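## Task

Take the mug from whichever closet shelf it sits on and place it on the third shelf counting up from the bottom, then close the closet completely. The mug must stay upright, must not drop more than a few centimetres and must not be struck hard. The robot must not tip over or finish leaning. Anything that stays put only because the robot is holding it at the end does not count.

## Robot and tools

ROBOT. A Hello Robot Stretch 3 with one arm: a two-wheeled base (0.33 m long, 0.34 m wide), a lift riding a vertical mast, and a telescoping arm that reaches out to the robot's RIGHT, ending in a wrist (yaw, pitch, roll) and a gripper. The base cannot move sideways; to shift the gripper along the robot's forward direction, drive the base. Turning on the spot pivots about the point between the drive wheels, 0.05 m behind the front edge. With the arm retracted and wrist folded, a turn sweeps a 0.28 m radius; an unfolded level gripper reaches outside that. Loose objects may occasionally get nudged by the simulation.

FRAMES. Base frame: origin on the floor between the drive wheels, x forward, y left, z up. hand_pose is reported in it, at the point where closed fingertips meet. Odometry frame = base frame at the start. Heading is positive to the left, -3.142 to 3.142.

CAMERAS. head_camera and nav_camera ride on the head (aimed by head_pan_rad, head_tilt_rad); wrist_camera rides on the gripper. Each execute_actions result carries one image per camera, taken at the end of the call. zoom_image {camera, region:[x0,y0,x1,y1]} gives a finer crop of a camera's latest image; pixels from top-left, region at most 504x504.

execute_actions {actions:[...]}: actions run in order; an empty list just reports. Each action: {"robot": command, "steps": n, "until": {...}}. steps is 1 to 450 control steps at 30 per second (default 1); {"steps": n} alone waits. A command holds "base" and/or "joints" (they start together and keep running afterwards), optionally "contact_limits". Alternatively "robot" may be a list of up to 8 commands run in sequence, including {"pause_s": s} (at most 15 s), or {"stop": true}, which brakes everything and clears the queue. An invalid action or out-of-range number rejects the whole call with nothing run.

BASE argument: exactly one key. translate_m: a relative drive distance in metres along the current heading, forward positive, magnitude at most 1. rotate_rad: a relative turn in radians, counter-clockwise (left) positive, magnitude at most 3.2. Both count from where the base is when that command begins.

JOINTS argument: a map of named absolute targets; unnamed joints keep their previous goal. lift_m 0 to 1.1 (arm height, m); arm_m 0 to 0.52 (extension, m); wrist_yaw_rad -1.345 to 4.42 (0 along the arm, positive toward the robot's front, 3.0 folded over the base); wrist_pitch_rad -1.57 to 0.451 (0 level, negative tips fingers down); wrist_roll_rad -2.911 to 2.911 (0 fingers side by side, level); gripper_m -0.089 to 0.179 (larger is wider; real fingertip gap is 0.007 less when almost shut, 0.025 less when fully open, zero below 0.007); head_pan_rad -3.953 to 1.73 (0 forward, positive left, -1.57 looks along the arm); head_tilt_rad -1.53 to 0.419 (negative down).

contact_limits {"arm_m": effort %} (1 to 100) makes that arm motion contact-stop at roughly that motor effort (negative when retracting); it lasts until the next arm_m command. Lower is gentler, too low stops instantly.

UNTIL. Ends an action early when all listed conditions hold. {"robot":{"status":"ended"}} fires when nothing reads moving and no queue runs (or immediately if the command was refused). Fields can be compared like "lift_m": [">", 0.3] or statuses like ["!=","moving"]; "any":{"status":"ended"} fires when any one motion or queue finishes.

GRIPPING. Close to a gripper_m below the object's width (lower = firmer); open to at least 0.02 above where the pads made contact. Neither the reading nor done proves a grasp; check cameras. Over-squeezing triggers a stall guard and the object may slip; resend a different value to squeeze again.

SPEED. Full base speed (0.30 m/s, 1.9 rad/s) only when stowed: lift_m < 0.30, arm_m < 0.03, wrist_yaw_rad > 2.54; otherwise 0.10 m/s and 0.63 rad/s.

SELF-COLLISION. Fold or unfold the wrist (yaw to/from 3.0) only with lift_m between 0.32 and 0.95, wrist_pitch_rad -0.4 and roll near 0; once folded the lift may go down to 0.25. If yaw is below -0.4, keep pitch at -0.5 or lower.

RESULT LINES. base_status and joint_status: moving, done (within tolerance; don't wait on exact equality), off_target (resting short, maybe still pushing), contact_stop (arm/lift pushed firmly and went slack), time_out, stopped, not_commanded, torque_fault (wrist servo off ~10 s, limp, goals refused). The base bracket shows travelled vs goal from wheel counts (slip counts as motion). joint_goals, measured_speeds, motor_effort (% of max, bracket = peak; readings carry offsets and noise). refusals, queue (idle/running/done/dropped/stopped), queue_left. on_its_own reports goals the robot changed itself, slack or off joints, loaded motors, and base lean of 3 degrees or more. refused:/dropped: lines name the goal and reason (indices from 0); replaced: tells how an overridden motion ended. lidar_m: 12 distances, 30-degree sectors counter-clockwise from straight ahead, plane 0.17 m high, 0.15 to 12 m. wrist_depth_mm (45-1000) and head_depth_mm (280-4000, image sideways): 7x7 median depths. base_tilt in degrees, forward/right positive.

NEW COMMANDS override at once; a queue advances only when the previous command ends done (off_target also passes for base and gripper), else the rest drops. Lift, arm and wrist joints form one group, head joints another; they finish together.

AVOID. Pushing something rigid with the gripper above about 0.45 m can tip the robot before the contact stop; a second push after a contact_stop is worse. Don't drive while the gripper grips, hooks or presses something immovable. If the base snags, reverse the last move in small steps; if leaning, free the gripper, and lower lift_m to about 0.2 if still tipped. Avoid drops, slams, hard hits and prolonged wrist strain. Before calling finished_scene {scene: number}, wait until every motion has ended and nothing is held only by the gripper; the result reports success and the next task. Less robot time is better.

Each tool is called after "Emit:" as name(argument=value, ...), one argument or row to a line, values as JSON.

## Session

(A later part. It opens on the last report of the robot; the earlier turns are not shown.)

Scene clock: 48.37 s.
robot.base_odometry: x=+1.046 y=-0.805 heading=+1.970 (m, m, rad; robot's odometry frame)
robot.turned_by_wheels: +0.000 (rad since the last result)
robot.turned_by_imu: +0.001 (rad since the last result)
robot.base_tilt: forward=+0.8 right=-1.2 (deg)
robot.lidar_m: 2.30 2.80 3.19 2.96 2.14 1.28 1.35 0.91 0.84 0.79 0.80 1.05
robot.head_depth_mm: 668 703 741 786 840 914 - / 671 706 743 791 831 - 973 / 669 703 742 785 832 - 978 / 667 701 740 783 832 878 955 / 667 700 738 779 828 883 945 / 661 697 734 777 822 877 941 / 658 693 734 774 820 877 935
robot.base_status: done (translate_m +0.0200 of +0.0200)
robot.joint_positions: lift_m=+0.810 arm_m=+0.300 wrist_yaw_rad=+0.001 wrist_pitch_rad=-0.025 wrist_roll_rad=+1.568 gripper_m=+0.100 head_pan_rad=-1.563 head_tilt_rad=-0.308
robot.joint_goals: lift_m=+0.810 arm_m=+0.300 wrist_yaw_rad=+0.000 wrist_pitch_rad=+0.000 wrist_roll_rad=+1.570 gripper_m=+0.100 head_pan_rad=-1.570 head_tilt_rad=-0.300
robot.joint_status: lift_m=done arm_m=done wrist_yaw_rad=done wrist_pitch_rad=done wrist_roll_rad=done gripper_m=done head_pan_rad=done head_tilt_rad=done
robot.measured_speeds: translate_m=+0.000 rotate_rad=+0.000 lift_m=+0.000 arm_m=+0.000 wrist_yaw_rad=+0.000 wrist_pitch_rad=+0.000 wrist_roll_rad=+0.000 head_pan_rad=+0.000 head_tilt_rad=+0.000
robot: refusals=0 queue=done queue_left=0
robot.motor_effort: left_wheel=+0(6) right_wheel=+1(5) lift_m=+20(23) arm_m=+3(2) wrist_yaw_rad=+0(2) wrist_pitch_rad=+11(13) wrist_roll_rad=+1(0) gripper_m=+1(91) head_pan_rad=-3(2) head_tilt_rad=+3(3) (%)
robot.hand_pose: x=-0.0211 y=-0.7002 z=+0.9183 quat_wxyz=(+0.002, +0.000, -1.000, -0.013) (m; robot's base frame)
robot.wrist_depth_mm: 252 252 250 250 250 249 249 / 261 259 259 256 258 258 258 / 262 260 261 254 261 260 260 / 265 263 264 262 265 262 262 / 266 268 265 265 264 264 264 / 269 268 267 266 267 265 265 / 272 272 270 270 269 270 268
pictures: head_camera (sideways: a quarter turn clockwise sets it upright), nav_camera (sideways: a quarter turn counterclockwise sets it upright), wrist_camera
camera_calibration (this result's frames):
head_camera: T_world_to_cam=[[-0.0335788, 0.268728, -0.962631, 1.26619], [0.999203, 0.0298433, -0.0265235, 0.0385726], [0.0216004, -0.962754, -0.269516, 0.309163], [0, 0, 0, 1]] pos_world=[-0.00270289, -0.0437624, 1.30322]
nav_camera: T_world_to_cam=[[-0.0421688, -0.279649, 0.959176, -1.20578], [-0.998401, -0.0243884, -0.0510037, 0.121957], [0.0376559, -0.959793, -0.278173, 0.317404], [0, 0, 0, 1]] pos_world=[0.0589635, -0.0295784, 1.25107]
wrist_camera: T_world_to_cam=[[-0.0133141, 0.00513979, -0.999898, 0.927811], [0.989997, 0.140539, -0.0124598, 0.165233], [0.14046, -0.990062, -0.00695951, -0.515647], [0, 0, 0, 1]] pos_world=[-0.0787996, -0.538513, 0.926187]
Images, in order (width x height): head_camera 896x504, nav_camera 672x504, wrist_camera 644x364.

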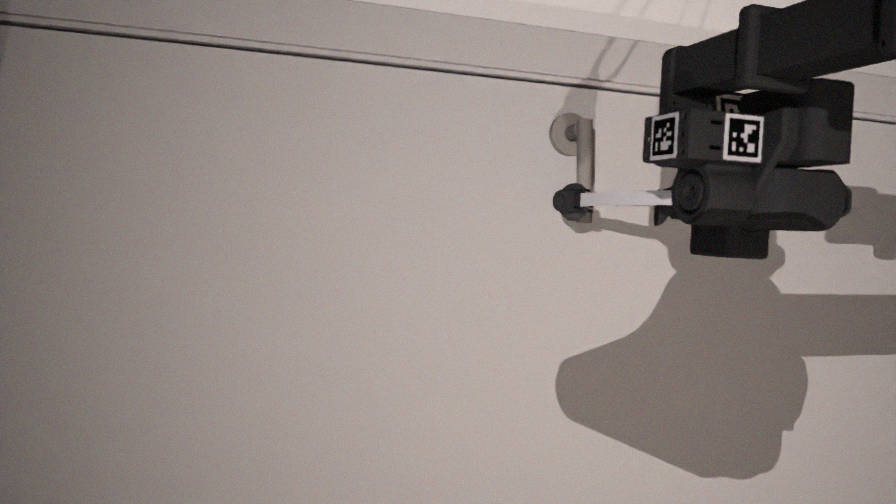

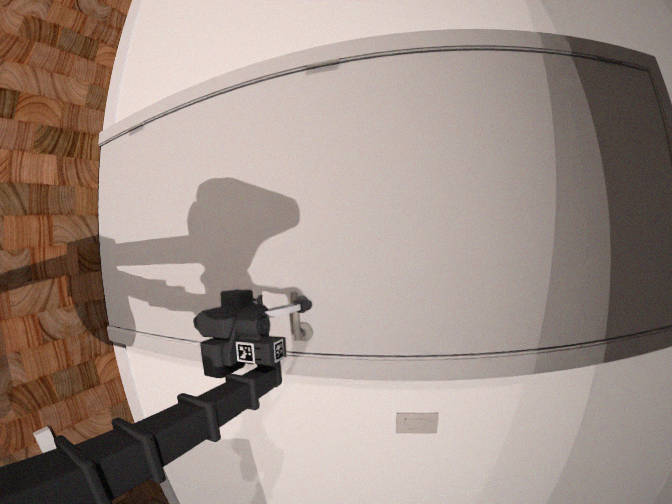

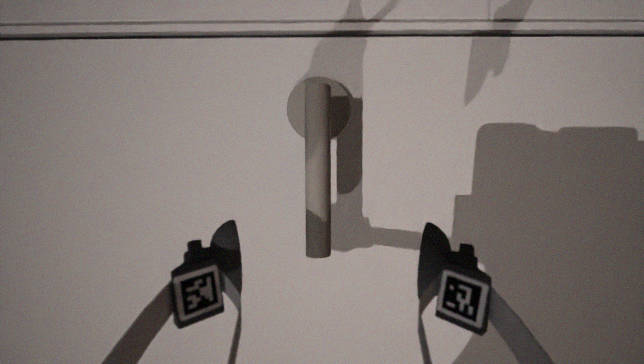

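Emit:
execute_actions(
  actions=[
    {"robot":[{"base":{"translate_m":-0.035}},{"joints":{"arm_m":0.355}},{"joints":{"gripper_m":-0.05}},{"pause_s":0.7},{"joints":{"lift_m":0.775,"wrist_roll_rad":1.95}}],"steps":400,"until":{"robot":{"status":"ended"}}},
  ],
)

Scene clock: 55.17 s.
robot.base_odometry: x=+1.060 y=-0.837 heading=+1.970 (m, m, rad; robot's odometry frame)
robot.turned_by_wheels: +0.000 (rad since the last result)
robot.turned_by_imu: +0.002 (rad since the last result)
robot.base_tilt: forward=+0.6 right=-1.3 (deg)
robot.lidar_m: 2.31 2.83 3.15 2.96 2.08 1.25 1.31 0.88 0.87 0.80 0.81 1.06
robot.head_depth_mm: 668 707 752 804 863 918 - / 675 711 750 788 837 - 966 / 673 709 749 791 825 - 973 / 671 707 746 788 832 892 957 / 668 703 741 785 834 888 948 / 667 700 742 782 829 884 946 / 665 697 738 779 827 881 940
robot.base_status: done (translate_m -0.0350 of -0.0350)
robot.joint_positions: lift_m=+0.776 arm_m=+0.355 wrist_yaw_rad=+0.014 wrist_pitch_rad=+0.084 wrist_roll_rad=+1.893 gripper_m=-0.042 head_pan_rad=-1.563 head_tilt_rad=-0.308
robot.joint_goals: lift_m=+0.775 arm_m=+0.355 wrist_yaw_rad=+0.000 wrist_pitch_rad=+0.000 wrist_roll_rad=+1.950 gripper_m=-0.044 head_pan_rad=-1.570 head_tilt_rad=-0.300
robot.joint_status: lift_m=done arm_m=done wrist_yaw_rad=done wrist_pitch_rad=done wrist_roll_rad=off_target gripper_m=done head_pan_rad=done head_tilt_rad=done
robot.measured_speeds: translate_m=+0.000 rotate_rad=+0.000 lift_m=+0.000 arm_m=+0.000 wrist_yaw_rad=+0.000 wrist_pitch_rad=+0.000 wrist_roll_rad=+0.000 head_pan_rad=+0.000 head_tilt_rad=+0.000
robot: refusals=0 queue=dropped queue_left=0
robot.on_its_own: gripper_m is held at -0.044, not at your -0.050, by its stall guard, which is still easing; wrist_yaw_rad is at rest, and its effort (-14) is outside its rest range (-12 to +12); wrist_pitch_rad is at rest, and its effort (-38) is outside its rest range (-20 to +32)
robot.motor_effort: left_wheel=+5(6) right_wheel=-9(8) lift_m=+14(21) arm_m=+5(5) wrist_yaw_rad=-14(15) wrist_pitch_rad=-38(39) wrist_roll_rad=+23(23) gripper_m=-31(99) head_pan_rad=-2(3) head_tilt_rad=+3(3) (%)
robot.hand_pose: x=-0.0177 y=-0.7569 z=+0.9113 quat_wxyz=(-0.160, +0.014, -0.986, +0.040) (m; robot's base frame)
robot.wrist_depth_mm: 246 205 196 191 190 184 178 / 216 208 208 203 194 187 181 / 223 222 215 203 199 190 184 / 238 229 220 205 202 194 187 / 245 234 224 167 204 197 189 / 247 238 231 166 207 200 192 / 253 245 232 220 213 203 195
pictures: head_camera (sideways: a quarter turn clockwise sets it upright), nav_camera (sideways: a quarter turn counterclockwise sets it upright), wrist_camera
camera_calibration (this result's frames):
head_camera: T_world_to_cam=[[-0.0335789, 0.268728, -0.962631, 1.26619], [0.999203, 0.0298434, -0.0265235, 0.0385726], [0.0216005, -0.962754, -0.269516, 0.309163], [0, 0, 0, 1]] pos_world=[-0.00270289, -0.0437624, 1.30322]
nav_camera: T_world_to_cam=[[-0.0421687, -0.279649, 0.959176, -1.20578], [-0.998401, -0.0243886, -0.0510037, 0.121957], [0.037656, -0.959793, -0.278173, 0.317404], [0, 0, 0, 1]] pos_world=[0.0589635, -0.0295784, 1.25107]
wrist_camera: T_world_to_cam=[[0.307462, -0.0945486, -0.946851, 0.80309], [0.94115, 0.177002, 0.287936, -0.0773699], [0.140371, -0.979659, 0.143406, -0.701405], [0, 0, 0, 1]] pos_world=[-0.0756463, -0.597511, 0.88327]
Images, in order (width x height): head_camera 896x504, nav_camera 672x504, wrist_camera 644x364.

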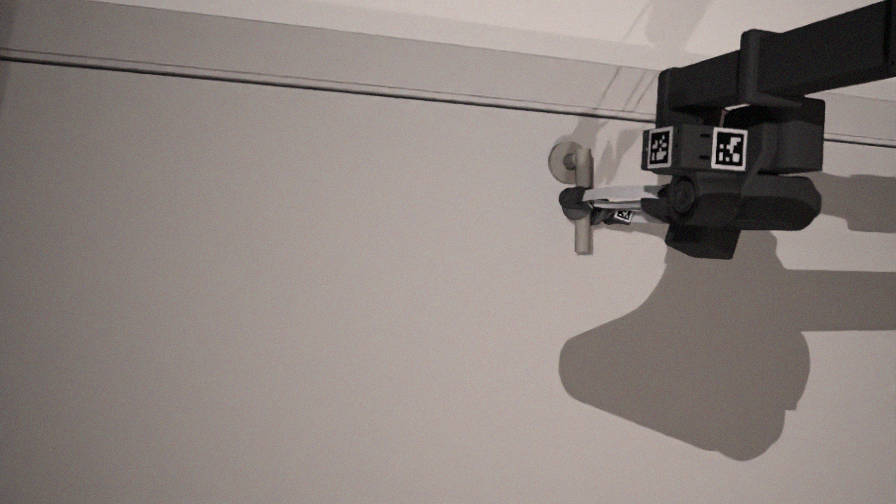

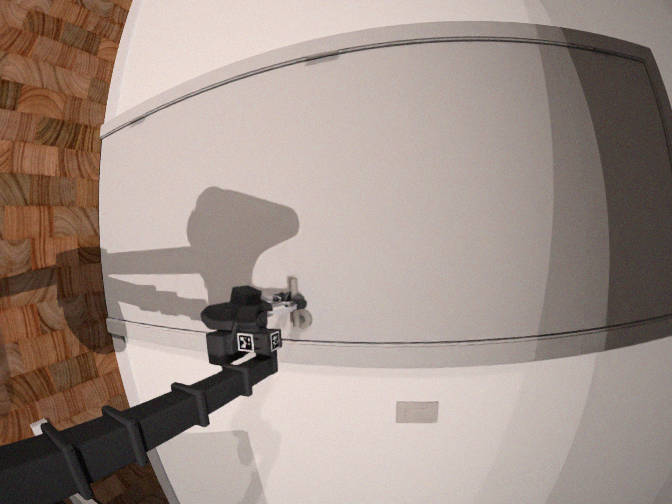

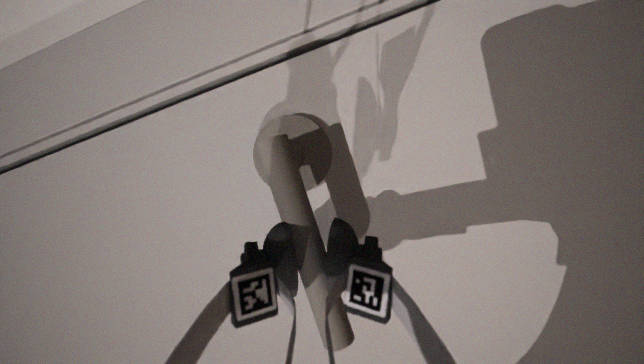

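Emit:
execute_actions(
  actions=[
    {"robot":{"joints":{"lift_m":0.81,"wrist_roll_rad":1.57,"wrist_pitch_rad":0}},"steps":60,"until":{"robot":{"status":"ended"}}},
    {"robot":{"joints":{"gripper_m":-0.04,"arm_m":0.23},"contact_limits":{"arm_m":30}},"steps":150,"until":{"robot":{"status":"ended"}}},
  ],
)

Scene clock: 59.03 s.
robot.base_odometry: x=+1.060 y=-0.837 heading=+1.970 (m, m, rad; robot's odometry frame)
robot.turned_by_wheels: +0.000 (rad since the last result)
robot.turned_by_imu: +0.000 (rad since the last result)
robot.base_tilt: forward=+0.7 right=-1.3 (deg)
robot.lidar_m: 2.31 2.82 3.16 2.96 2.08 1.25 1.31 0.88 0.87 0.79 0.81 1.06
robot.head_depth_mm: 664 706 750 802 866 915 - / 672 710 748 787 838 878 - / 671 708 747 790 824 888 - / 669 706 742 785 830 889 964 / 667 703 742 786 831 887 948 / 665 700 737 781 829 880 945 / 661 698 734 780 826 882 940
robot.base_status: done (translate_m -0.0350 of -0.0350)
robot.joint_positions: lift_m=+0.810 arm_m=+0.230 wrist_yaw_rad=+0.002 wrist_pitch_rad=-0.016 wrist_roll_rad=+1.576 gripper_m=-0.039 head_pan_rad=-1.563 head_tilt_rad=-0.308
robot.joint_goals: lift_m=+0.810 arm_m=+0.230 wrist_yaw_rad=+0.000 wrist_pitch_rad=+0.000 wrist_roll_rad=+1.570 gripper_m=-0.040 head_pan_rad=-1.570 head_tilt_rad=-0.300
robot.joint_status: lift_m=done arm_m=done wrist_yaw_rad=done wrist_pitch_rad=done wrist_roll_rad=done gripper_m=done head_pan_rad=done head_tilt_rad=done
robot.measured_speeds: translate_m=+0.000 rotate_rad=+0.000 lift_m=+0.000 arm_m=+0.000 wrist_yaw_rad=+0.000 wrist_pitch_rad=+0.000 wrist_roll_rad=+0.000 head_pan_rad=+0.000 head_tilt_rad=+0.000
robot: refusals=0 queue=done queue_left=0
robot.motor_effort: left_wheel=+0(5) right_wheel=+1(8) lift_m=+29(28) arm_m=-2(4) wrist_yaw_rad=-2(14) wrist_pitch_rad=+8(42) wrist_roll_rad=-2(24) gripper_m=-15(33) head_pan_rad=-2(3) head_tilt_rad=+3(3) (%)
robot.contact_limits: arm_m 30 (drawing in: default 18, maximum 30; extending or still: default 25, maximum 41)
robot.hand_pose: x=-0.0209 y=-0.6311 z=+0.9201 quat_wxyz=(-0.002, +0.001, -1.000, -0.008) (m; robot's base frame)
robot.wrist_depth_mm: 350 348 318 316 318 313 310 / 323 320 320 319 315 317 319 / 339 336 334 330 331 329 327 / 341 337 338 336 334 331 329 / 343 341 340 338 338 336 332 / 347 345 342 - 339 337 338 / 350 349 345 345 341 340 340
pictures: head_camera (sideways: a quarter turn clockwise sets it upright), nav_camera (sideways: a quarter turn counterclockwise sets it upright), wrist_camera
camera_calibration (this result's frames):
head_camera: T_world_to_cam=[[-0.0335789, 0.268728, -0.962631, 1.26619], [0.999203, 0.0298435, -0.0265235, 0.0385726], [0.0216007, -0.962754, -0.269516, 0.309163], [0, 0, 0, 1]] pos_world=[-0.00270288, -0.0437624, 1.30322]
nav_camera: T_world_to_cam=[[-0.0421687, -0.279649, 0.959176, -1.20578], [-0.998401, -0.0243887, -0.0510037, 0.121957], [0.0376562, -0.959793, -0.278173, 0.317404], [0, 0, 0, 1]] pos_world=[0.0589635, -0.0295784, 1.25107]
wrist_camera: T_world_to_cam=[[-0.00558789, -0.00380512, -0.999977, 0.92392], [0.989958, 0.141233, -0.00606932, 0.149854], [0.141253, -0.989969, 0.00297771, -0.456276], [0, 0, 0, 1]] pos_world=[-0.0787365, -0.469348, 0.926167]
Images, in order (width x height): head_camera 896x504, nav_camera 672x504, wrist_camera 644x364.

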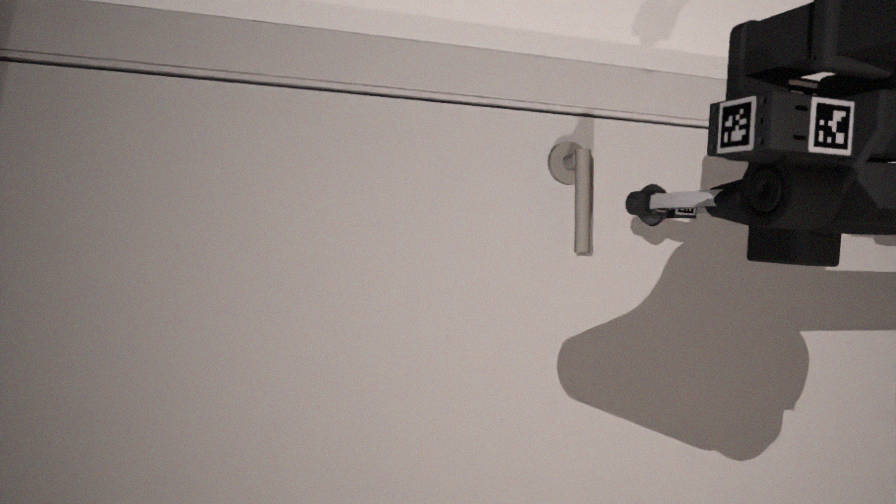

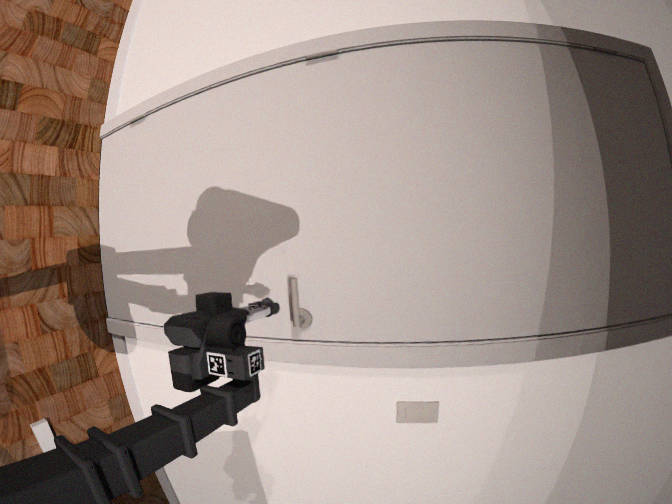

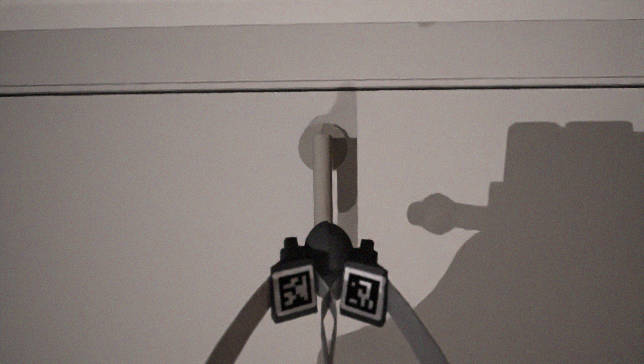

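Emit:
execute_actions(
  actions=[
    {"robot":[{"joints":{"gripper_m":0.08},"base":{"translate_m":0.025}},{"joints":{"arm_m":0.372}},{"joints":{"gripper_m":-0.03}},{"pause_s":0.7},{"joints":{"lift_m":0.765,"wrist_roll_rad":1.0}}],"steps":400,"until":{"robot":{"status":"ended"}}},
  ],
)

Scene clock: 66.93 s.
robot.base_odometry: x=+1.050 y=-0.814 heading=+1.970 (m, m, rad; robot's odometry frame)
robot.turned_by_wheels: +0.000 (rad since the last result)
robot.turned_by_imu: +0.001 (rad since the last result)
robot.base_tilt: forward=+0.6 right=-1.2 (deg)
robot.lidar_m: 2.30 2.80 3.17 2.96 2.12 1.27 1.34 0.90 0.87 0.79 0.81 1.06
robot.head_depth_mm: 668 703 739 786 849 913 - / 670 707 746 791 834 - 960 / 669 705 742 786 822 - 967 / 668 704 742 786 831 885 950 / 665 699 737 783 828 881 949 / 662 697 734 777 826 880 941 / 661 696 733 775 823 876 938
robot.base_status: done (translate_m +0.0250 of +0.0250)
robot.joint_positions: lift_m=+0.783 arm_m=+0.372 wrist_yaw_rad=-0.004 wrist_pitch_rad=+0.078 wrist_roll_rad=+1.054 gripper_m=-0.029 head_pan_rad=-1.563 head_tilt_rad=-0.308
robot.joint_goals: lift_m=+0.783 arm_m=+0.372 wrist_yaw_rad=+0.000 wrist_pitch_rad=+0.000 wrist_roll_rad=+1.000 gripper_m=-0.030 head_pan_rad=-1.570 head_tilt_rad=-0.300
robot.joint_status: lift_m=contact_stop arm_m=done wrist_yaw_rad=done wrist_pitch_rad=done wrist_roll_rad=off_target gripper_m=done head_pan_rad=done head_tilt_rad=done
robot.measured_speeds: translate_m=+0.000 rotate_rad=+0.000 lift_m=+0.002 arm_m=+0.000 wrist_yaw_rad=+0.000 wrist_pitch_rad=+0.000 wrist_roll_rad=+0.000 head_pan_rad=+0.000 head_tilt_rad=+0.000
robot: refusals=0 queue=dropped queue_left=0
robot.on_its_own: lift_m is slack since a contact_stop, until your next command for it (your +0.765 is given up); wrist_pitch_rad is at rest, and its effort (-35) is outside its rest range (-20 to +32)
robot.motor_effort: left_wheel=+0(6) right_wheel=+0(5) lift_m=+23(27) arm_m=-2(4) wrist_yaw_rad=+4(9) wrist_pitch_rad=-35(40) wrist_roll_rad=-21(23) gripper_m=-30(99) head_pan_rad=-2(4) head_tilt_rad=+3(3) (%)
robot.hand_pose: x=-0.0225 y=-0.7746 z=+0.9173 quat_wxyz=(+0.256, -0.012, -0.966, +0.037) (m; robot's base frame)
robot.wrist_depth_mm: 200 197 194 190 183 173 170 / 202 198 195 191 187 182 170 / 202 199 195 191 180 185 181 / 200 199 195 192 187 185 182 / 201 199 195 147 188 186 182 / 202 199 198 145 188 185 183 / 203 200 196 192 190 186 183
pictures: head_camera (sideways: a quarter turn clockwise sets it upright), nav_camera (sideways: a quarter turn counterclockwise sets it upright), wrist_camera
camera_calibration (this result's frames):
head_camera: T_world_to_cam=[[-0.0335787, 0.268728, -0.962631, 1.26619], [0.999203, 0.0298428, -0.0265235, 0.0385726], [0.0216, -0.962754, -0.269516, 0.309163], [0, 0, 0, 1]] pos_world=[-0.00270291, -0.0437624, 1.30322]
nav_camera: T_world_to_cam=[[-0.0421689, -0.279649, 0.959176, -1.20578], [-0.998401, -0.024388, -0.0510037, 0.121957], [0.0376555, -0.959793, -0.278173, 0.317404], [0, 0, 0, 1]] pos_world=[0.0589634, -0.0295785, 1.25107]
wrist_camera: T_world_to_cam=[[-0.503623, -0.0851161, -0.85972, 0.717662], [0.854612, 0.0966312, -0.510197, 0.596509], [0.126502, -0.991674, 0.0240754, -0.619129], [0, 0, 0, 1]] pos_world=[-0.0700313, -0.610531, 0.936232]
Images, in order (width x height): head_camera 896x504, nav_camera 672x504, wrist_camera 644x364.

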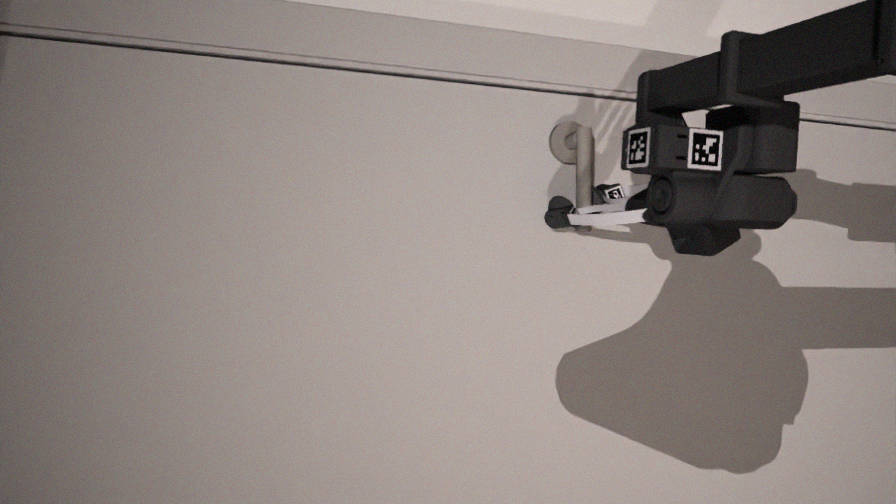

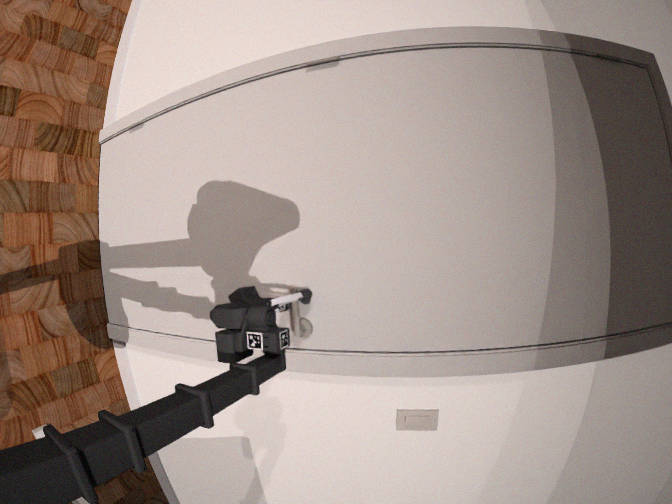

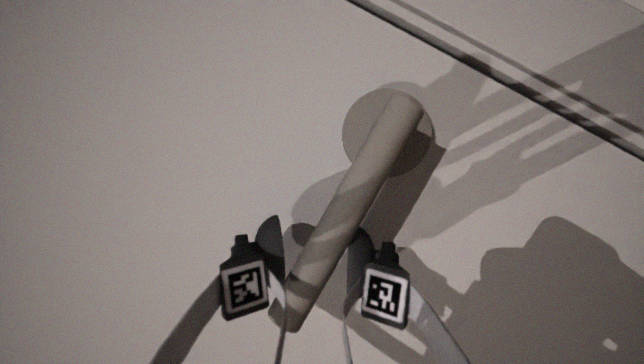

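Emit:
execute_actions(
  actions=[
    {"robot":[{"joints":{"lift_m":0.81,"wrist_roll_rad":1.57,"wrist_pitch_rad":0}},{"joints":{"gripper_m":-0.07}},{"pause_s":0.7},{"joints":{"arm_m":0.25},"contact_limits":{"arm_m":30}}],"steps":300,"until":{"robot":{"status":"ended"}}},
  ],
)

Scene clock: 72.33 s.
robot.base_odometry: x=+1.050 y=-0.814 heading=+1.970 (m, m, rad; robot's odometry frame)
robot.turned_by_wheels: +0.000 (rad since the last result)
robot.turned_by_imu: +0.001 (rad since the last result)
robot.base_tilt: forward=+0.7 right=-1.3 (deg)
robot.lidar_m: 2.31 2.80 3.18 2.96 2.12 1.27 1.34 0.90 0.87 0.79 0.81 1.05
robot.head_depth_mm: 670 703 738 786 850 911 - / 672 708 747 790 832 873 - / 671 706 743 788 828 879 - / 668 702 740 784 833 881 961 / 666 699 739 783 828 883 947 / 662 698 735 778 825 881 942 / 661 695 733 775 822 876 936
robot.base_status: done (translate_m +0.0250 of +0.0250)
robot.joint_positions: lift_m=+0.810 arm_m=+0.250 wrist_yaw_rad=+0.000 wrist_pitch_rad=-0.015 wrist_roll_rad=+1.568 gripper_m=-0.059 head_pan_rad=-1.563 head_tilt_rad=-0.308
robot.joint_goals: lift_m=+0.810 arm_m=+0.250 wrist_yaw_rad=+0.000 wrist_pitch_rad=+0.000 wrist_roll_rad=+1.570 gripper_m=-0.060 head_pan_rad=-1.570 head_tilt_rad=-0.300
robot.joint_status: lift_m=done arm_m=done wrist_yaw_rad=done wrist_pitch_rad=done wrist_roll_rad=done gripper_m=done head_pan_rad=done head_tilt_rad=done
robot.measured_speeds: translate_m=+0.000 rotate_rad=+0.000 lift_m=+0.000 arm_m=+0.000 wrist_yaw_rad=+0.000 wrist_pitch_rad=+0.000 wrist_roll_rad=+0.000 head_pan_rad=+0.000 head_tilt_rad=+0.000
robot: refusals=0 queue=done queue_left=0
robot.on_its_own: gripper_m is held at -0.060, not at your -0.070, by its stall guard, which is not easing now
robot.motor_effort: left_wheel=+0(5) right_wheel=+0(5) lift_m=+29(30) arm_m=-2(14) wrist_yaw_rad=+0(4) wrist_pitch_rad=+7(38) wrist_roll_rad=+1(21) gripper_m=-23(99) head_pan_rad=-3(3) head_tilt_rad=+3(3) (%)
robot.contact_limits: arm_m 30 (drawing in: default 18, maximum 30; extending or still: default 25, maximum 41)
robot.hand_pose: x=-0.0214 y=-0.6511 z=+0.9202 quat_wxyz=(+0.002, +0.000, -1.000, -0.008) (m; robot's base frame)
robot.wrist_depth_mm: 298 296 293 293 292 290 290 / 313 311 311 307 306 303 304 / 315 313 312 310 308 308 308 / 318 316 314 312 310 309 307 / 320 318 318 314 314 314 312 / 323 322 321 - 318 313 316 / 325 325 324 322 319 318 315
pictures: head_camera (sideways: a quarter turn clockwise sets it upright), nav_camera (sideways: a quarter turn counterclockwise sets it upright), wrist_camera
camera_calibration (this result's frames):
head_camera: T_world_to_cam=[[-0.0335787, 0.268728, -0.962631, 1.26619], [0.999203, 0.0298427, -0.0265235, 0.0385726], [0.0215999, -0.962754, -0.269516, 0.309163], [0, 0, 0, 1]] pos_world=[-0.00270292, -0.0437624, 1.30322]
nav_camera: T_world_to_cam=[[-0.0421689, -0.279649, 0.959176, -1.20578], [-0.998401, -0.0243878, -0.0510037, 0.121957], [0.0376554, -0.959793, -0.278173, 0.317404], [0, 0, 0, 1]] pos_world=[0.0589634, -0.0295785, 1.25107]
wrist_camera: T_world_to_cam=[[-0.0132189, -0.00401072, -0.999905, 0.923522], [0.990151, 0.139339, -0.0136488, 0.158942], [0.13938, -0.990237, 0.00212932, -0.47544], [0, 0, 0, 1]] pos_world=[-0.0789021, -0.489241, 0.926616]
Images, in order (width x height): head_camera 896x504, nav_camera 672x504, wrist_camera 644x364.

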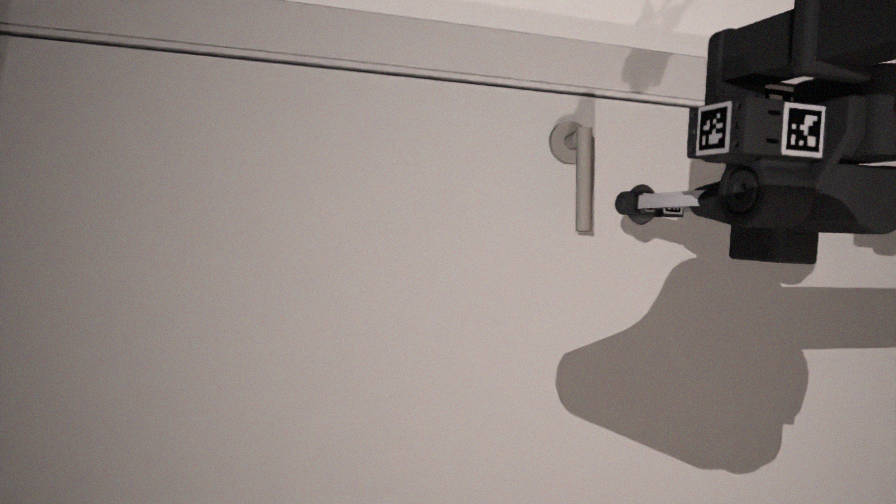

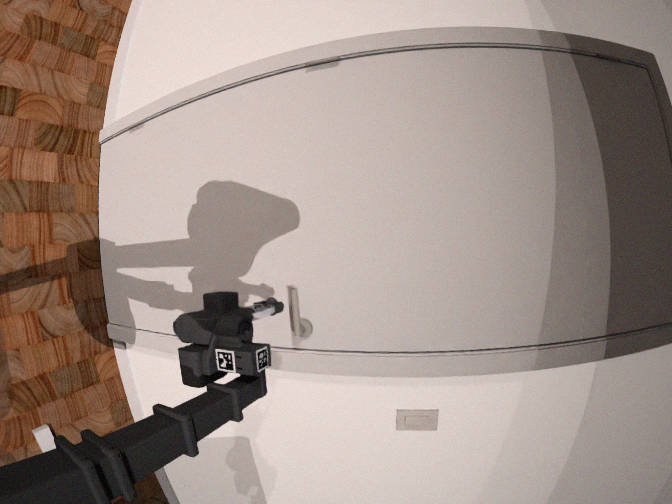

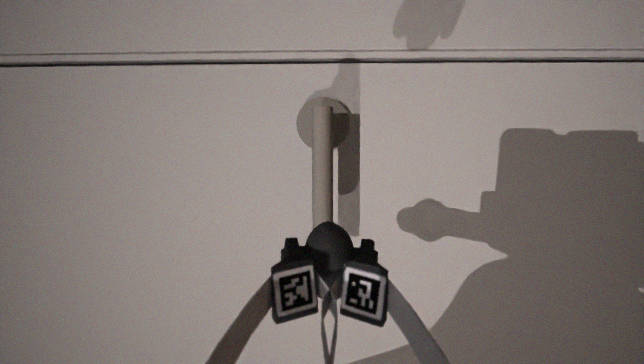

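Emit:
execute_actions(
  actions=[
    {"robot":[{"joints":{"arm_m":0.0,"wrist_roll_rad":0,"wrist_pitch_rad":-1.35,"gripper_m":0.0,"lift_m":1.09},"base":{"rotate_rad":-0.5}},{"base":{"translate_m":0.3}},{"base":{"rotate_rad":0.5}},{"base":{"translate_m":-0.263}},{"joints":{"arm_m":0.465}}],"steps":450,"until":{"robot":{"status":"ended"}}},
    {"steps":300,"until":{"robot":{"status":"ended"}}},
  ],
)

Scene clock: 92.70 s.
robot.base_odometry: x=+1.182 y=-0.758 heading=+1.970 (m, m, rad; robot's odometry frame)
robot.turned_by_wheels: +0.000 (rad since the last result)
robot.turned_by_imu: +0.009 (rad since the last result)
robot.base_tilt: forward=+0.0 right=-2.3 (deg)
robot.lidar_m: 1.95 2.83 3.29 3.10 1.37 1.38 0.86 0.85 0.69 0.66 0.67 0.85
robot.head_depth_mm: 569 597 635 658 693 747 807 / 572 600 - 665 703 744 788 / 571 598 - - 695 742 792 / 569 596 625 660 697 738 785 / 568 594 624 658 695 738 784 / 566 593 623 657 696 735 781 / 563 592 622 653 691 732 780
robot.base_status: done (translate_m -0.2630 of -0.2630)
robot.joint_positions: lift_m=+1.090 arm_m=+0.463 wrist_yaw_rad=+0.015 wrist_pitch_rad=-1.446 wrist_roll_rad=-0.036 gripper_m=+0.000 head_pan_rad=-1.563 head_tilt_rad=-0.307
robot.joint_goals: lift_m=+1.090 arm_m=+0.465 wrist_yaw_rad=+0.000 wrist_pitch_rad=-1.350 wrist_roll_rad=+0.000 gripper_m=+0.000 head_pan_rad=-1.570 head_tilt_rad=-0.300
robot.joint_status: lift_m=done arm_m=done wrist_yaw_rad=done wrist_pitch_rad=done wrist_roll_rad=done gripper_m=done head_pan_rad=done head_tilt_rad=done
robot.measured_speeds: translate_m=+0.000 rotate_rad=+0.000 lift_m=+0.000 arm_m=+0.000 wrist_yaw_rad=+0.000 wrist_pitch_rad=+0.000 wrist_roll_rad=+0.000 head_pan_rad=+0.000 head_tilt_rad=+0.000
robot: refusals=0 queue=done queue_left=0
robot.on_its_own: arm_m is at rest, and its effort (+16) is outside its rest range (-14 to +14); wrist_yaw_rad is at rest, and its effort (-16) is outside its rest range (-12 to +12); wrist_pitch_rad is at rest, and its effort (+43) is outside its rest range (-20 to +32)
robot.motor_effort: left_wheel=-3(9) right_wheel=+1(6) lift_m=+27(30) arm_m=+16(18) wrist_yaw_rad=-16(16) wrist_pitch_rad=+43(51) wrist_roll_rad=+14(17) gripper_m=-2(84) head_pan_rad=-2(2) head_tilt_rad=+3(3) (%)
robot.hand_pose: x=-0.0215 y=-0.6162 z=+0.9714 quat_wxyz=(+0.543, +0.480, -0.516, -0.456) (m; robot's base frame)
robot.wrist_depth_mm: - 50 48 49 50 51 52 / - 64 66 68 70 71 73 / 124 118 123 130 137 145 140 / 583 682 933 481 223 - - / - - - 219 - - - / - - - - - - - / - - - - - - -
pictures: head_camera (sideways: a quarter turn clockwise sets it upright), nav_camera (sideways: a quarter turn counterclockwise sets it upright), wrist_camera
camera_calibration (this result's frames):
head_camera: T_world_to_cam=[[-0.033541, 0.267979, -0.962841, 1.26646], [0.999206, 0.0297025, -0.026541, 0.0385953], [0.0214864, -0.962967, -0.268762, 0.308183], [0, 0, 0, 1]] pos_world=[-0.00270815, -0.0437603, 1.30325]
nav_camera: T_world_to_cam=[[-0.0422079, -0.278893, 0.959394, -1.20607], [-0.998403, -0.0243085, -0.0509905, 0.12194], [0.0375423, -0.960014, -0.277422, 0.316427], [0, 0, 0, 1]] pos_world=[0.0589602, -0.0296245, 1.25109]
wrist_camera: T_world_to_cam=[[-0.997893, -0.0634301, -0.0136483, -0.040971], [-0.0636475, 0.997842, 0.0161374, 0.632243], [0.0125952, 0.0169721, -0.999777, 1.15017], [0, 0, 0, 1]] pos_world=[-0.0151306, -0.652998, 1.13915]
Images, in order (width x height): head_camera 896x504, nav_camera 672x504, wrist_camera 644x364.

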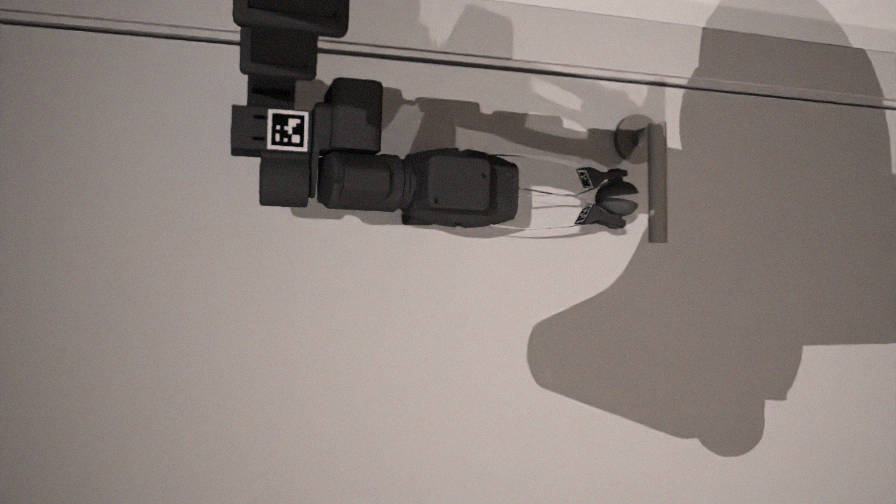

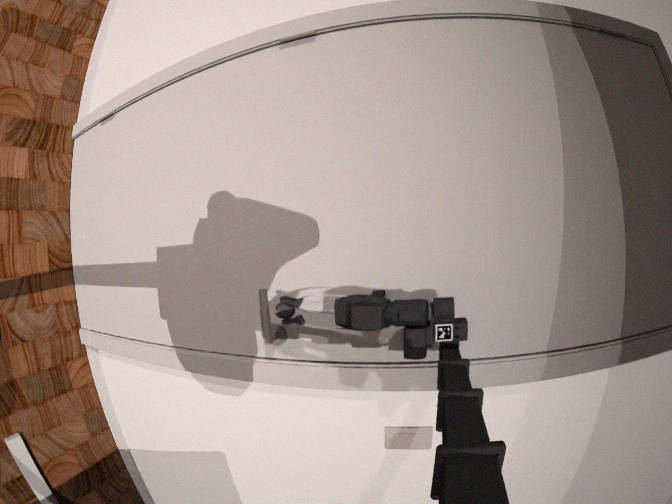

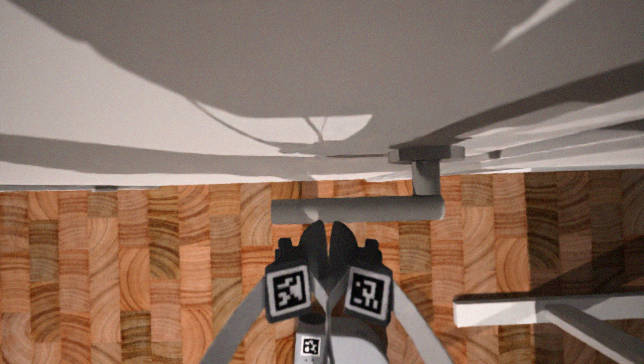

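Emit:
execute_actions(
  actions=[
    {"robot":[{"joints":{"arm_m":0.38}},{"joints":{"wrist_pitch_rad":-1.15}},{"joints":{"arm_m":0.425}},{"joints":{"lift_m":1.0}}],"steps":300,"until":{"robot":{"status":"ended"}}},
  ],
)

Scene clock: 98.27 s.
robot.base_odometry: x=+1.182 y=-0.758 heading=+1.970 (m, m, rad; robot's odometry frame)
robot.turned_by_wheels: +0.000 (rad since the last result)
robot.turned_by_imu: -0.033 (rad since the last result)
robot.base_tilt: forward=+0.5 right=-1.6 (deg)
robot.lidar_m: 1.78 2.74 3.39 3.10 2.17 1.36 1.32 0.85 0.70 0.65 0.66 0.83
robot.head_depth_mm: 556 584 603 653 698 758 827 / 558 588 610 665 693 734 783 / 556 583 607 - 692 735 784 / 553 580 612 643 684 729 778 / 549 576 607 641 679 723 772 / 545 571 603 637 673 717 764 / 542 568 599 632 670 712 758
robot.base_status: done (translate_m -0.2630 of -0.2630)
robot.joint_positions: lift_m=+1.044 arm_m=+0.424 wrist_yaw_rad=+0.007 wrist_pitch_rad=-1.173 wrist_roll_rad=-0.012 gripper_m=+0.000 head_pan_rad=-1.563 head_tilt_rad=-0.307
robot.joint_goals: lift_m=+1.044 arm_m=+0.425 wrist_yaw_rad=+0.000 wrist_pitch_rad=-1.150 wrist_roll_rad=+0.000 gripper_m=+0.000 head_pan_rad=-1.570 head_tilt_rad=-0.300
robot.joint_status: lift_m=contact_stop arm_m=done wrist_yaw_rad=done wrist_pitch_rad=done wrist_roll_rad=done gripper_m=done head_pan_rad=done head_tilt_rad=done
robot.measured_speeds: translate_m=+0.000 rotate_rad=-0.001 lift_m=-0.002 arm_m=+0.005 wrist_yaw_rad=-0.010 wrist_pitch_rad=+0.312 wrist_roll_rad=+0.024 head_pan_rad=+0.000 head_tilt_rad=+0.000
robot: refusals=0 queue=dropped queue_left=0
robot.on_its_own: lift_m is slack since a contact_stop, until your next command for it (your +1.000 is given up)
robot.motor_effort: left_wheel=-2(8) right_wheel=+1(13) lift_m=+17(27) arm_m=+7(15) wrist_yaw_rad=-7(15) wrist_pitch_rad=+1(43) wrist_roll_rad=+5(14) gripper_m=-2(3) head_pan_rad=-3(1) head_tilt_rad=+3(3) (%)
robot.hand_pose: x=-0.0211 y=-0.6463 z=+0.9368 quat_wxyz=(+0.594, +0.396, -0.584, -0.387) (m; robot's base frame)
robot.wrist_depth_mm: - - - - - - - / - - - 47 49 50 51 / - 53 55 59 63 68 73 / - 77 84 93 103 116 119 / 143 148 176 163 175 247 995 / 755 - - - 175 - - / - - - - - - -
pictures: head_camera (sideways: a quarter turn clockwise sets it upright), nav_camera (sideways: a quarter turn counterclockwise sets it upright), wrist_camera
camera_calibration (this result's frames):
head_camera: T_world_to_cam=[[-0.0335404, 0.267974, -0.962842, 1.26646], [0.999206, 0.0297005, -0.0265411, 0.0385955], [0.0214846, -0.962968, -0.268757, 0.308176], [0, 0, 0, 1]] pos_world=[-0.00270824, -0.0437602, 1.30325]
nav_camera: T_world_to_cam=[[-0.0422085, -0.278888, 0.959396, -1.20607], [-0.998403, -0.0243069, -0.0509904, 0.12194], [0.0375405, -0.960016, -0.277417, 0.31642], [0, 0, 0, 1]] pos_world=[0.0589601, -0.0296249, 1.25109]
wrist_camera: T_world_to_cam=[[-0.999331, -0.0353743, -0.00930733, -0.0288944], [-0.0318431, 0.966542, -0.254525, 0.896927], [0.0179996, -0.254059, -0.967021, 0.910384], [0, 0, 0, 1]] pos_world=[-0.0167006, -0.636649, 1.10838]
Images, in order (width x height): head_camera 896x504, nav_camera 672x504, wrist_camera 644x364.

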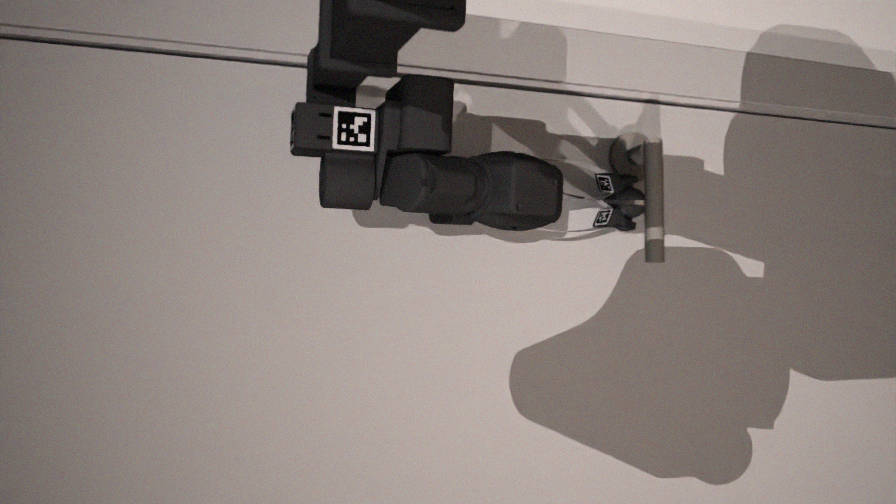

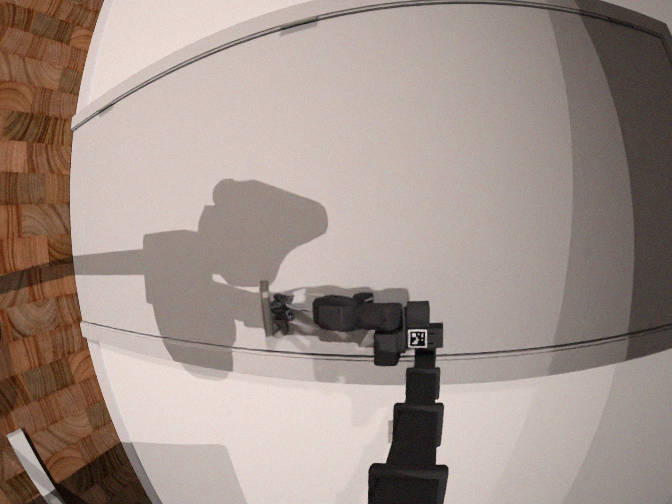

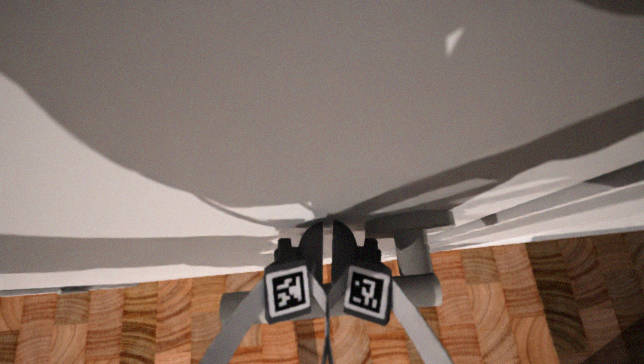

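Emit:
execute_actions(
  actions=[
    {"robot":[{"joints":{"arm_m":0.445,"lift_m":1.055}},{"joints":{"lift_m":1.0}}],"steps":300,"until":{"robot":{"status":"ended"}}},
  ],
)

Scene clock: 100.33 s.
robot.base_odometry: x=+1.182 y=-0.758 heading=+1.970 (m, m, rad; robot's odometry frame)
robot.turned_by_wheels: +0.000 (rad since the last result)
robot.turned_by_imu: +0.007 (rad since the last result)
robot.base_tilt: forward=+0.0 right=-2.5 (deg)
robot.lidar_m: 1.81 2.74 3.36 3.11 2.15 1.36 1.32 0.85 0.70 0.66 0.66 0.84
robot.head_depth_mm: 575 601 621 674 721 778 837 / 577 608 631 678 706 746 794 / 575 604 628 - 711 748 796 / 572 601 631 663 701 745 792 / 570 596 626 658 698 740 785 / 567 595 624 656 694 733 779 / 563 590 619 652 688 728 772
robot.base_status: done (translate_m -0.2630 of -0.2630)
robot.joint_positions: lift_m=+1.034 arm_m=+0.444 wrist_yaw_rad=+0.008 wrist_pitch_rad=-1.194 wrist_roll_rad=-0.013 gripper_m=+0.000 head_pan_rad=-1.563 head_tilt_rad=-0.307
robot.joint_goals: lift_m=+1.034 arm_m=+0.445 wrist_yaw_rad=+0.000 wrist_pitch_rad=-1.150 wrist_roll_rad=+0.000 gripper_m=+0.000 head_pan_rad=-1.570 head_tilt_rad=-0.300
robot.joint_status: lift_m=contact_stop arm_m=done wrist_yaw_rad=done wrist_pitch_rad=done wrist_roll_rad=done gripper_m=done head_pan_rad=done head_tilt_rad=done
robot.measured_speeds: translate_m=+0.000 rotate_rad=+0.000 lift_m=+0.000 arm_m=+0.004 wrist_yaw_rad=+0.000 wrist_pitch_rad=+0.264 wrist_roll_rad=+0.024 head_pan_rad=+0.000 head_tilt_rad=+0.000
robot: refusals=0 queue=dropped queue_left=0
robot.on_its_own: lift_m is slack since a contact_stop, until your next command for it (your +1.000 is given up)
robot.motor_effort: left_wheel=-3(9) right_wheel=+1(1) lift_m=+17(35) arm_m=+8(19) wrist_yaw_rad=-9(16) wrist_pitch_rad=+13(43) wrist_roll_rad=+5(12) gripper_m=-4(3) head_pan_rad=-2(2) head_tilt_rad=+3(3) (%)
robot.hand_pose: x=-0.0210 y=-0.6611 z=+0.9253 quat_wxyz=(+0.590, +0.402, -0.579, -0.393) (m; robot's base frame)
robot.wrist_depth_mm: - - - - - - - / - - - - 48 49 50 / - 52 54 57 61 65 70 / - 77 83 91 100 112 113 / 149 151 180 171 175 241 - / 771 - - - - - - / - - - - - 976 981
pictures: head_camera (sideways: a quarter turn clockwise sets it upright), nav_camera (sideways: a quarter turn counterclockwise sets it upright), wrist_camera
camera_calibration (this result's frames):
head_camera: T_world_to_cam=[[-0.0335402, 0.267972, -0.962843, 1.26646], [0.999206, 0.0296995, -0.0265411, 0.0385955], [0.0214837, -0.962969, -0.268756, 0.308175], [0, 0, 0, 1]] pos_world=[-0.00270828, -0.0437602, 1.30325]
nav_camera: T_world_to_cam=[[-0.0422087, -0.278886, 0.959396, -1.20607], [-0.998403, -0.024306, -0.0509904, 0.12194], [0.0375396, -0.960016, -0.277415, 0.316418], [0, 0, 0, 1]] pos_world=[0.0589601, -0.029625, 1.25109]
wrist_camera: T_world_to_cam=[[-0.999273, -0.0368791, -0.00962265, -0.0301894], [-0.0336046, 0.971632, -0.234098, 0.892656], [0.017983, -0.233605, -0.972165, 0.913745], [0, 0, 0, 1]] pos_world=[-0.016602, -0.654991, 1.09699]
Images, in order (width x height): head_camera 896x504, nav_camera 672x504, wrist_camera 644x364.

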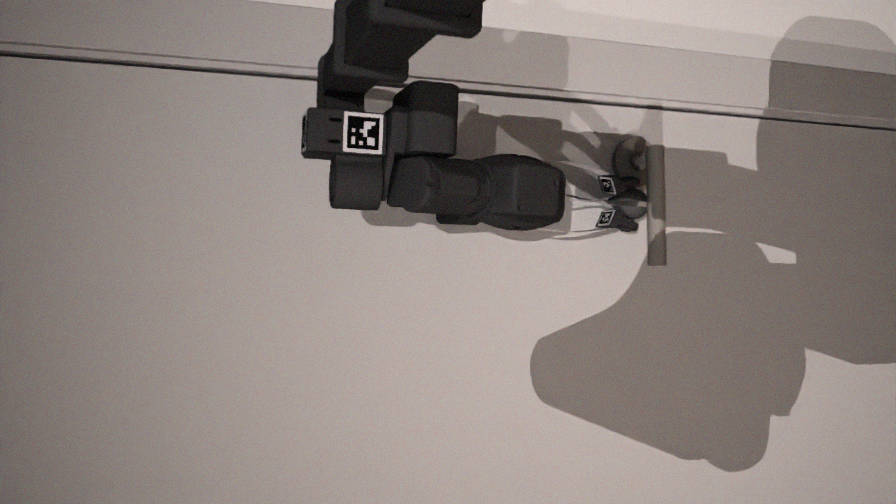

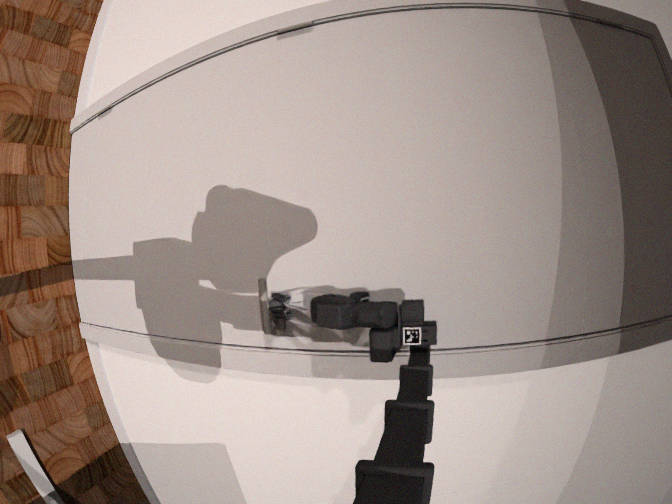

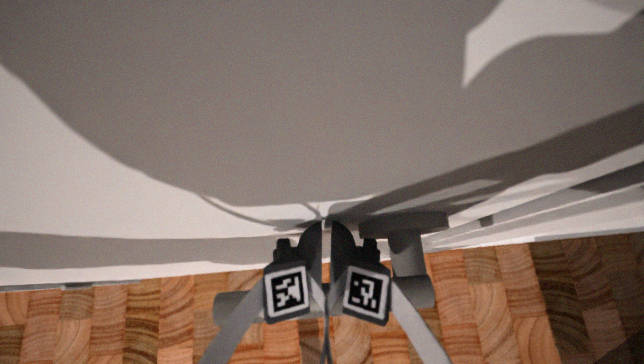

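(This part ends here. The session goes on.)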